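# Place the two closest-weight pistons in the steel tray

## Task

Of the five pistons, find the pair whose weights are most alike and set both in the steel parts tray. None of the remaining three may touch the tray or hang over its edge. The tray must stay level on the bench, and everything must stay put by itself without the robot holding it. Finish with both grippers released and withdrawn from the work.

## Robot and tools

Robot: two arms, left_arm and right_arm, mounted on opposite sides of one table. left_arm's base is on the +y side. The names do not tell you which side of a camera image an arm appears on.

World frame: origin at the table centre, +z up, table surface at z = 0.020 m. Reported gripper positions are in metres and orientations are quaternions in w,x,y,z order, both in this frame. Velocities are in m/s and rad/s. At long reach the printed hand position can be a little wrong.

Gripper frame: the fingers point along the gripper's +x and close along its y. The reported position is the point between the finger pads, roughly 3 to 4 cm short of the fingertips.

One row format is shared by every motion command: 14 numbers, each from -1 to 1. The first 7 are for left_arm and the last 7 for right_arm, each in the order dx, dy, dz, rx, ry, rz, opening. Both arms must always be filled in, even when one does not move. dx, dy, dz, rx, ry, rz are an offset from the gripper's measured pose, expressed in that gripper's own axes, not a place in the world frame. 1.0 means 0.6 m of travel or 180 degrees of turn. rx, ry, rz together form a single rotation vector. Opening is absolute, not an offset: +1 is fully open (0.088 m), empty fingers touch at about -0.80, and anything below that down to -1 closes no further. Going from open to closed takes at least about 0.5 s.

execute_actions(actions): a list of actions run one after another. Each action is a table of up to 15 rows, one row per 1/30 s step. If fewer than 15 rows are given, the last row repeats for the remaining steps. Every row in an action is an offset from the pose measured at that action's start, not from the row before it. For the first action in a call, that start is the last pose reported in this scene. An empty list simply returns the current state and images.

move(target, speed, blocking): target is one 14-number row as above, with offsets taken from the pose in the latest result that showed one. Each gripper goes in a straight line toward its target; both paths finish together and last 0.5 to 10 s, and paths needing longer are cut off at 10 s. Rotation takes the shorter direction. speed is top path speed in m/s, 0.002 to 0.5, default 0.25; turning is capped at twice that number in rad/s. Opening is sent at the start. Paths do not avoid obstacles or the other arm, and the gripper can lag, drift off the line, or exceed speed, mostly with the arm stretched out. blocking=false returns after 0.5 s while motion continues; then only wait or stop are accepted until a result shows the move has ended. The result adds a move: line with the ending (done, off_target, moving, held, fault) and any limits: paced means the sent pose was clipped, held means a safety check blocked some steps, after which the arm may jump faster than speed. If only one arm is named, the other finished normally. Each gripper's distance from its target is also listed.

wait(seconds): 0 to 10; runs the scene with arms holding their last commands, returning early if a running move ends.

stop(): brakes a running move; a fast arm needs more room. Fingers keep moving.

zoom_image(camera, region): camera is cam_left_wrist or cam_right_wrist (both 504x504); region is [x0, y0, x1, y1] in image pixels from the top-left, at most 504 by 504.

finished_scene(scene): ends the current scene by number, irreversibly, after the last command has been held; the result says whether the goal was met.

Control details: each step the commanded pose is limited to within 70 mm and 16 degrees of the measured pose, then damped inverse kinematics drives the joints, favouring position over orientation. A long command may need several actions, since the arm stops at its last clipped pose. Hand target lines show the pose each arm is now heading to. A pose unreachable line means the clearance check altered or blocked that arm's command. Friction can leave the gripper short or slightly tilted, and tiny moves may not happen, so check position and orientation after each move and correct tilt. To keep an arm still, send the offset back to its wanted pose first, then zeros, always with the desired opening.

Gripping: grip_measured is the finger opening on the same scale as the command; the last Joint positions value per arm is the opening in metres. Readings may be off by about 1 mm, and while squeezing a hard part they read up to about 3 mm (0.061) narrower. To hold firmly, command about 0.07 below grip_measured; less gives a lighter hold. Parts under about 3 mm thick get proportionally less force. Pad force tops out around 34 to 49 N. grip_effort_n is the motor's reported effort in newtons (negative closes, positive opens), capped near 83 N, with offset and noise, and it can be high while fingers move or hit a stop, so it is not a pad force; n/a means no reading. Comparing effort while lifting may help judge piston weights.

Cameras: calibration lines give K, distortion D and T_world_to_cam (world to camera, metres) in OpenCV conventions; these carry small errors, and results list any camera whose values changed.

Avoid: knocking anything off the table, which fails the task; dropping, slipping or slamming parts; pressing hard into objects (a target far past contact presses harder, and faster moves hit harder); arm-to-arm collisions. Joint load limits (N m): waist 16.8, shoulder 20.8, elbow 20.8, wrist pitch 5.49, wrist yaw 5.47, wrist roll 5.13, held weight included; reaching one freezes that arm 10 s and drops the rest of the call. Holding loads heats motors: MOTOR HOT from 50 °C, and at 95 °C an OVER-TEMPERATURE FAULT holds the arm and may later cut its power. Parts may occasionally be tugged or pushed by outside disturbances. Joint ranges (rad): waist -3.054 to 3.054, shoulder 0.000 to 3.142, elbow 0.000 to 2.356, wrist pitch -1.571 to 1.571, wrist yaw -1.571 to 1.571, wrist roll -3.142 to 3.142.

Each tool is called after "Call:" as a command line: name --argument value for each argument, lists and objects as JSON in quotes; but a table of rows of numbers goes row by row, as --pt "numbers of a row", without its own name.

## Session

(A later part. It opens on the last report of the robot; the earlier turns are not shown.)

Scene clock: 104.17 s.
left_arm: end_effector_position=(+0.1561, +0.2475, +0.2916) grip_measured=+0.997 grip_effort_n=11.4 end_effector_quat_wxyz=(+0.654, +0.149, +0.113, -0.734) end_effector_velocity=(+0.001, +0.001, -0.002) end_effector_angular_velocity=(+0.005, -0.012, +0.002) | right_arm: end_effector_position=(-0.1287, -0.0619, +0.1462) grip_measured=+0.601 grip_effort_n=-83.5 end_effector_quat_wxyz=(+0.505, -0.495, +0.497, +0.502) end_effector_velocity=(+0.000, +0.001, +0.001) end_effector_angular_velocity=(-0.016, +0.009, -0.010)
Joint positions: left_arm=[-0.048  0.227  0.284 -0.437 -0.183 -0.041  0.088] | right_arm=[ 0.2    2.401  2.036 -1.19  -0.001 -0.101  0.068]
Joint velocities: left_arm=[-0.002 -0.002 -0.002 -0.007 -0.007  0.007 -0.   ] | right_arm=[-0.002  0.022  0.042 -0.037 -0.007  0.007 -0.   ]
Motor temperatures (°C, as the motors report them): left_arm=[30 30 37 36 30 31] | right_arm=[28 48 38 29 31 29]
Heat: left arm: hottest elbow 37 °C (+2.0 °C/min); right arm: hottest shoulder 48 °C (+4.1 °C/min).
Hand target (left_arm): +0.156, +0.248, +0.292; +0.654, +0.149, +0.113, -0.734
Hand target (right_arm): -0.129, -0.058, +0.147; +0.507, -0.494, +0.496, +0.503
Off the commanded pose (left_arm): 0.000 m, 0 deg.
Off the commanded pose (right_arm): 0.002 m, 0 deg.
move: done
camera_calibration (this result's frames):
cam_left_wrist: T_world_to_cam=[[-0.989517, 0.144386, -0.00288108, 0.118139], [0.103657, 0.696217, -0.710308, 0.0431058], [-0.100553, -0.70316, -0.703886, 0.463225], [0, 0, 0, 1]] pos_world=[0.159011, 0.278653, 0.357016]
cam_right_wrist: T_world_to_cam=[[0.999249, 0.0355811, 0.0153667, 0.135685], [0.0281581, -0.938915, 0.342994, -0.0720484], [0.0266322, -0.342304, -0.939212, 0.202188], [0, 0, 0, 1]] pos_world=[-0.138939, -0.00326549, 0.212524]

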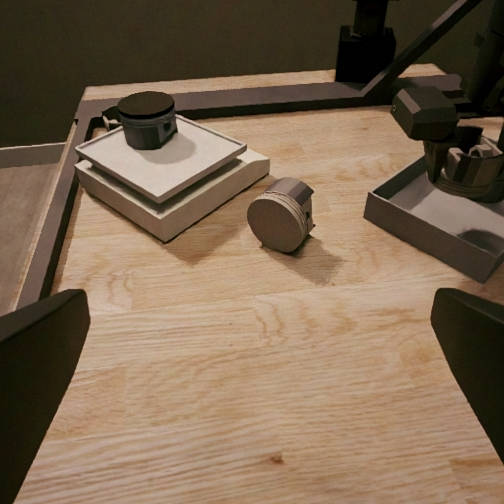

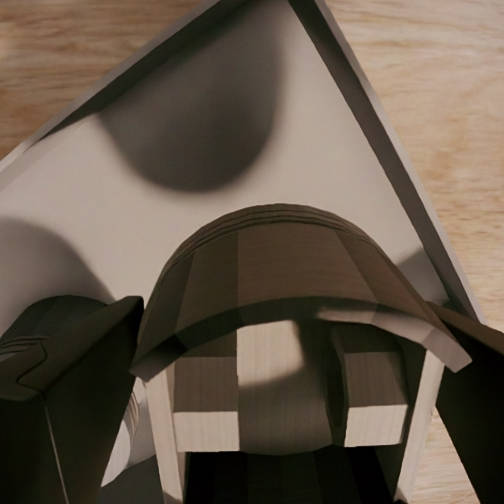

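Call:
move --target '[0,0,0,0,0,0,1,0.133,0.01,-0.02,0,0,0,0]' --speed 0.07

Call:
move --target '[0,0,0,0,0,0,1,0,0,0,0,0,0,0.9]'

Call:
move --target '[0,0,0,0,0,0,1,-0.2,0,-0.03,0,0,0,0.9]'

Scene clock: 107.93 s.
left_arm: end_effector_position=(+0.1561, +0.2475, +0.2916) grip_measured=+0.997 grip_effort_n=12.3 end_effector_quat_wxyz=(+0.654, +0.149, +0.113, -0.734) end_effector_velocity=(-0.002, -0.000, -0.000) end_effector_angular_velocity=(+0.001, +0.024, -0.001) | right_arm: end_effector_position=(-0.1334, -0.0675, +0.0770) grip_measured=+0.601 grip_effort_n=-83.5 end_effector_quat_wxyz=(+0.512, -0.490, +0.490, +0.507) end_effector_velocity=(-0.002, -0.000, -0.001) end_effector_angular_velocity=(+0.003, +0.007, +0.010)
Joint positions: left_arm=[-0.048  0.227  0.284 -0.437 -0.183 -0.041  0.088] | right_arm=[ 0.209  2.432  1.806 -0.906  0.    -0.092  0.068]
Joint velocities: left_arm=[-0.002  0.002 -0.002  0.007  0.007 -0.022 -0.   ] | right_arm=[ 0.002 -0.002 -0.007  0.007 -0.007 -0.007 -0.   ]
Motor temperatures (°C, as the motors report them): left_arm=[30 30 37 36 30 31] | right_arm=[28 48 38 29 31 29]
Heat: left arm: hottest elbow 37 °C (+1.0 °C/min); right arm: hottest shoulder 48 °C (+3.0 °C/min).
Hand target (left_arm): +0.156, +0.248, +0.292; +0.654, +0.149, +0.113, -0.734
Hand target (right_arm): -0.135, -0.073, +0.067; +0.505, -0.495, +0.497, +0.502
Off the commanded pose (left_arm): 0.000 m, 0 deg.
Off the commanded pose (right_arm): 0.012 m, 1 deg.
move: off_target (right_arm)
camera_calibration (this result's frames):
cam_left_wrist: T_world_to_cam=[[-0.989517, 0.144386, -0.00288108, 0.118139], [0.103657, 0.696217, -0.710308, 0.0431058], [-0.100553, -0.70316, -0.703886, 0.463225], [0, 0, 0, 1]] pos_world=[0.159011, 0.278653, 0.357016]
cam_right_wrist: T_world_to_cam=[[0.999199, 0.0351584, 0.0191106, 0.141356], [0.0271732, -0.946709, 0.320941, -0.0523528], [0.029376, -0.320165, -0.946906, 0.13786], [0, 0, 0, 1]] pos_world=[-0.14387, -0.0103947, 0.144642]

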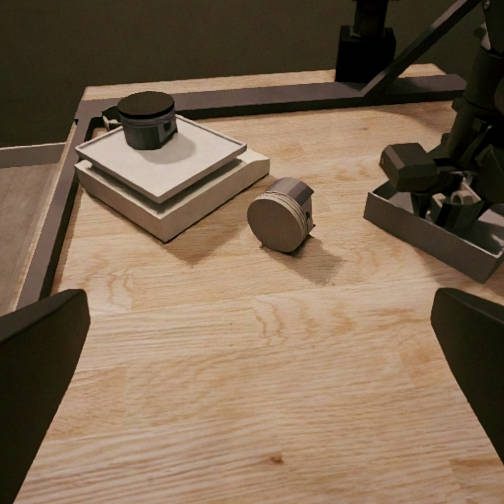

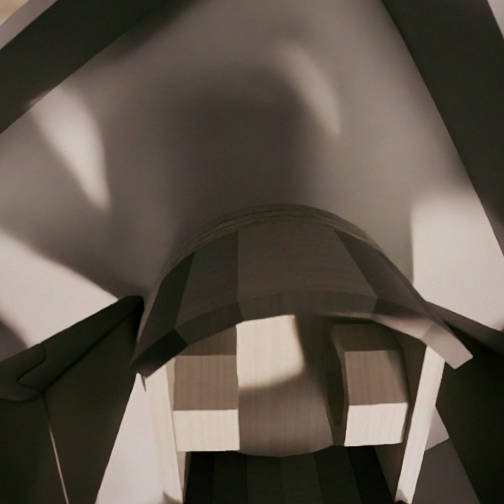

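Scene clock: 108.70 s.
left_arm: end_effector_position=(+0.1561, +0.2475, +0.2916) grip_measured=+0.997 grip_effort_n=11.9 end_effector_quat_wxyz=(+0.654, +0.149, +0.113, -0.734) end_effector_velocity=(+0.001, +0.002, -0.003) end_effector_angular_velocity=(+0.018, +0.013, +0.012) | right_arm: end_effector_position=(-0.1335, -0.0676, +0.0769) grip_measured=+0.894 grip_effort_n=20.7 end_effector_quat_wxyz=(+0.512, -0.490, +0.491, +0.507) end_effector_velocity=(+0.002, +0.002, -0.000) end_effector_angular_velocity=(+0.007, -0.008, +0.005)
Joint positions: left_arm=[-0.048  0.227  0.284 -0.437 -0.183 -0.041  0.088] | right_arm=[ 0.209  2.432  1.806 -0.906  0.    -0.092  0.083]
Joint velocities: left_arm=[-0.002 -0.002  0.002 -0.022 -0.007 -0.022 -0.   ] | right_arm=[-0.002  0.002  0.002  0.007  0.007 -0.007  0.001]
Motor temperatures (°C, as the motors report them): left_arm=[30 30 37 36 30 31] | right_arm=[28 48 38 29 31 29]
Heat: left arm: hottest elbow 37 °C (+1.0 °C/min); right arm: hottest shoulder 48 °C (+2.0 °C/min).
Hand target (left_arm): +0.156, +0.248, +0.292; +0.654, +0.149, +0.113, -0.734
Hand target (right_arm): -0.133, -0.068, +0.077; +0.512, -0.490, +0.491, +0.507
Off the commanded pose (left_arm): 0.000 m, 0 deg.
Off the commanded pose (right_arm): 0.000 m, 0 deg.
move: done
camera_calibration (this result's frames):
cam_left_wrist: T_world_to_cam=[[-0.989517, 0.144386, -0.00288108, 0.118139], [0.103657, 0.696217, -0.710308, 0.0431058], [-0.100553, -0.70316, -0.703886, 0.463225], [0, 0, 0, 1]] pos_world=[0.159011, 0.278653, 0.357016]
cam_right_wrist: T_world_to_cam=[[0.9992, 0.0351657, 0.0190602, 0.141378], [0.0271851, -0.946587, 0.3213, -0.0524531], [0.0293409, -0.320524, -0.946786, 0.137697], [0, 0, 0, 1]] pos_world=[-0.143879, -0.0104879, 0.144528]

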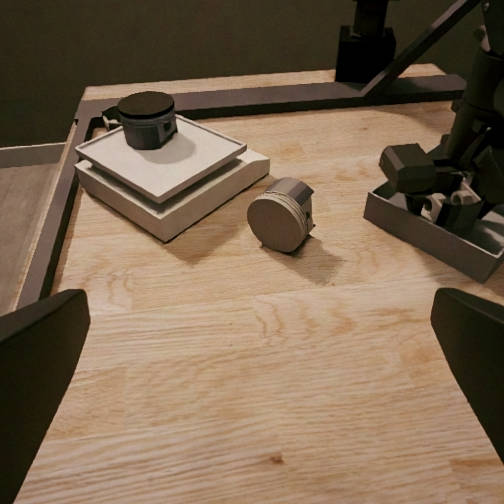

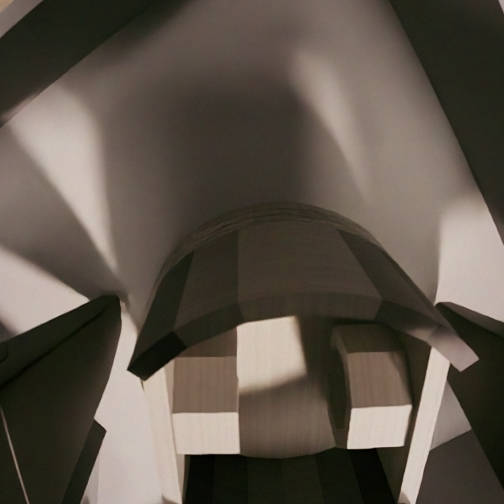

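Scene clock: 109.77 s.
left_arm: end_effector_position=(+0.1561, +0.2475, +0.2916) grip_measured=+0.997 grip_effort_n=11.9 end_effector_quat_wxyz=(+0.654, +0.149, +0.113, -0.734) end_effector_velocity=(+0.001, +0.001, -0.002) end_effector_angular_velocity=(+0.008, +0.016, +0.012) | right_arm: end_effector_position=(-0.1348, -0.0920, +0.1897) grip_measured=+0.896 grip_effort_n=20.7 end_effector_quat_wxyz=(+0.507, -0.494, +0.495, +0.504) end_effector_velocity=(-0.002, +0.005, +0.008) end_effector_angular_velocity=(+0.024, +0.020, +0.005)
Joint positions: left_arm=[-0.048  0.227  0.284 -0.437 -0.183 -0.041  0.088] | right_arm=[ 0.207  2.23   1.915 -1.234  0.    -0.095  0.083]
Joint velocities: left_arm=[-0.002 -0.002 -0.002 -0.007 -0.007 -0.022 -0.   ] | right_arm=[-0.002 -0.002  0.027 -0.007 -0.022 -0.007  0.   ]
Motor temperatures (°C, as the motors report them): left_arm=[30 30 37 37 30 31] | right_arm=[28 49 38 29 31 29]
Heat: left arm: hottest elbow 37 °C (+1.0 °C/min); right arm: hottest shoulder 49 °C (+3.0 °C/min).
Hand target (left_arm): +0.156, +0.248, +0.292; +0.654, +0.149, +0.113, -0.734
Hand target (right_arm): -0.133, -0.090, +0.197; +0.512, -0.490, +0.490, +0.507
Off the commanded pose (left_arm): 0.000 m, 0 deg.
Off the commanded pose (right_arm): 0.007 m, 1 deg.
move: done
camera_calibration (this result's frames):
cam_left_wrist: T_world_to_cam=[[-0.989517, 0.144386, -0.00288108, 0.118139], [0.103657, 0.696217, -0.710308, 0.0431058], [-0.100553, -0.70316, -0.703886, 0.463225], [0, 0, 0, 1]] pos_world=[0.159011, 0.278653, 0.357016]
cam_right_wrist: T_world_to_cam=[[0.999214, 0.0358398, 0.0169506, 0.14192], [0.0280478, -0.941203, 0.336674, -0.11401], [0.0280203, -0.335934, -0.941469, 0.234062], [0, 0, 0, 1]] pos_world=[-0.145169, -0.0337634, 0.256341]

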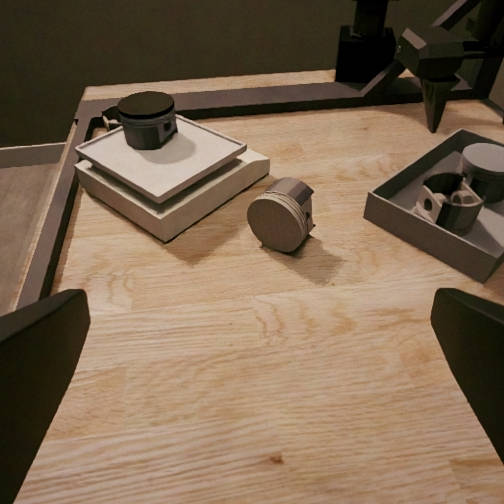

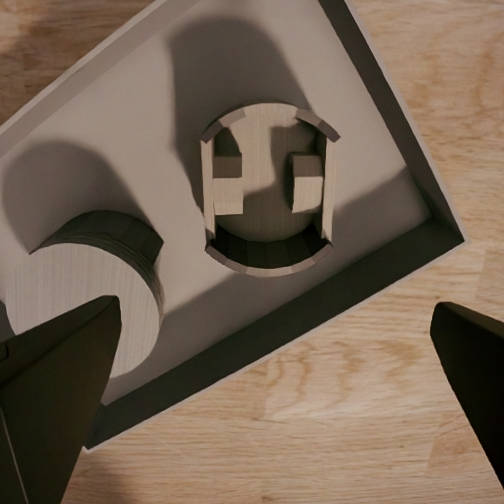

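Call:
execute_actions --actions '[]'

Call:
finished_scene --scene 2

Scene clock: 111.47 s.
left_arm: end_effector_position=(+0.1561, +0.2475, +0.2916) grip_measured=+0.997 grip_effort_n=12.3 end_effector_quat_wxyz=(+0.654, +0.149, +0.113, -0.734) end_effector_velocity=(+0.001, +0.002, -0.005) end_effector_angular_velocity=(+0.021, -0.002, +0.007) | right_arm: end_effector_position=(-0.1349, -0.0923, +0.1900) grip_measured=+0.897 grip_effort_n=20.7 end_effector_quat_wxyz=(+0.507, -0.494, +0.495, +0.503) end_effector_velocity=(+0.000, +0.001, -0.002) end_effector_angular_velocity=(+0.003, +0.007, +0.020)
Joint positions: left_arm=[-0.048  0.227  0.284 -0.437 -0.183 -0.041  0.088] | right_arm=[ 0.207  2.23   1.916 -1.237  0.    -0.095  0.083]
Joint velocities: left_arm=[-0.002 -0.002 -0.002 -0.022 -0.007 -0.007 -0.   ] | right_arm=[-0.002  0.002 -0.002  0.007 -0.007 -0.022  0.   ]
Motor temperatures (°C, as the motors report them): left_arm=[30 30 37 37 30 31] | right_arm=[28 49 39 29 31 29]
Heat: left arm: hottest elbow 37 °C (+1.0 °C/min); right arm: hottest shoulder 49 °C (+2.0 °C/min).
Hand target (left_arm): +0.156, +0.248, +0.292; +0.654, +0.149, +0.113, -0.734
Hand target (right_arm): -0.133, -0.090, +0.197; +0.512, -0.490, +0.490, +0.507
Off the commanded pose (left_arm): 0.000 m, 0 deg.
Off the commanded pose (right_arm): 0.007 m, 1 deg.
camera_calibration (this result's frames):
cam_left_wrist: T_world_to_cam=[[-0.989517, 0.144386, -0.00288108, 0.118139], [0.103657, 0.696217, -0.710308, 0.0431058], [-0.100553, -0.70316, -0.703886, 0.463225], [0, 0, 0, 1]] pos_world=[0.159011, 0.278653, 0.357016]
cam_right_wrist: T_world_to_cam=[[0.999216, 0.0358654, 0.0167446, 0.141999], [0.0280989, -0.940691, 0.338098, -0.114612], [0.0278775, -0.337363, -0.940962, 0.233976], [0, 0, 0, 1]] pos_world=[-0.14519, -0.0339724, 0.256534]

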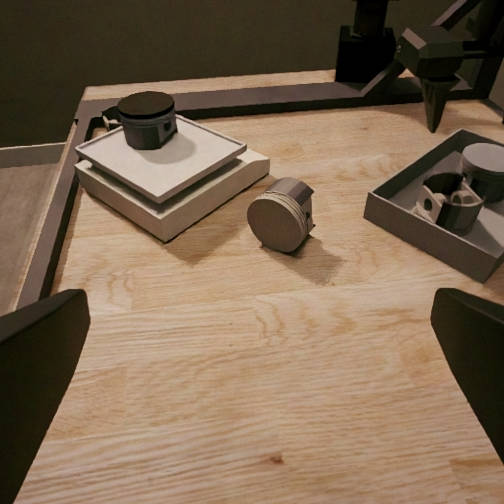

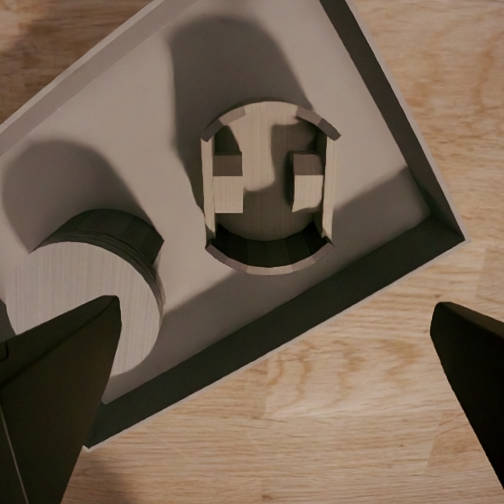

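The scene is finished: the task was done.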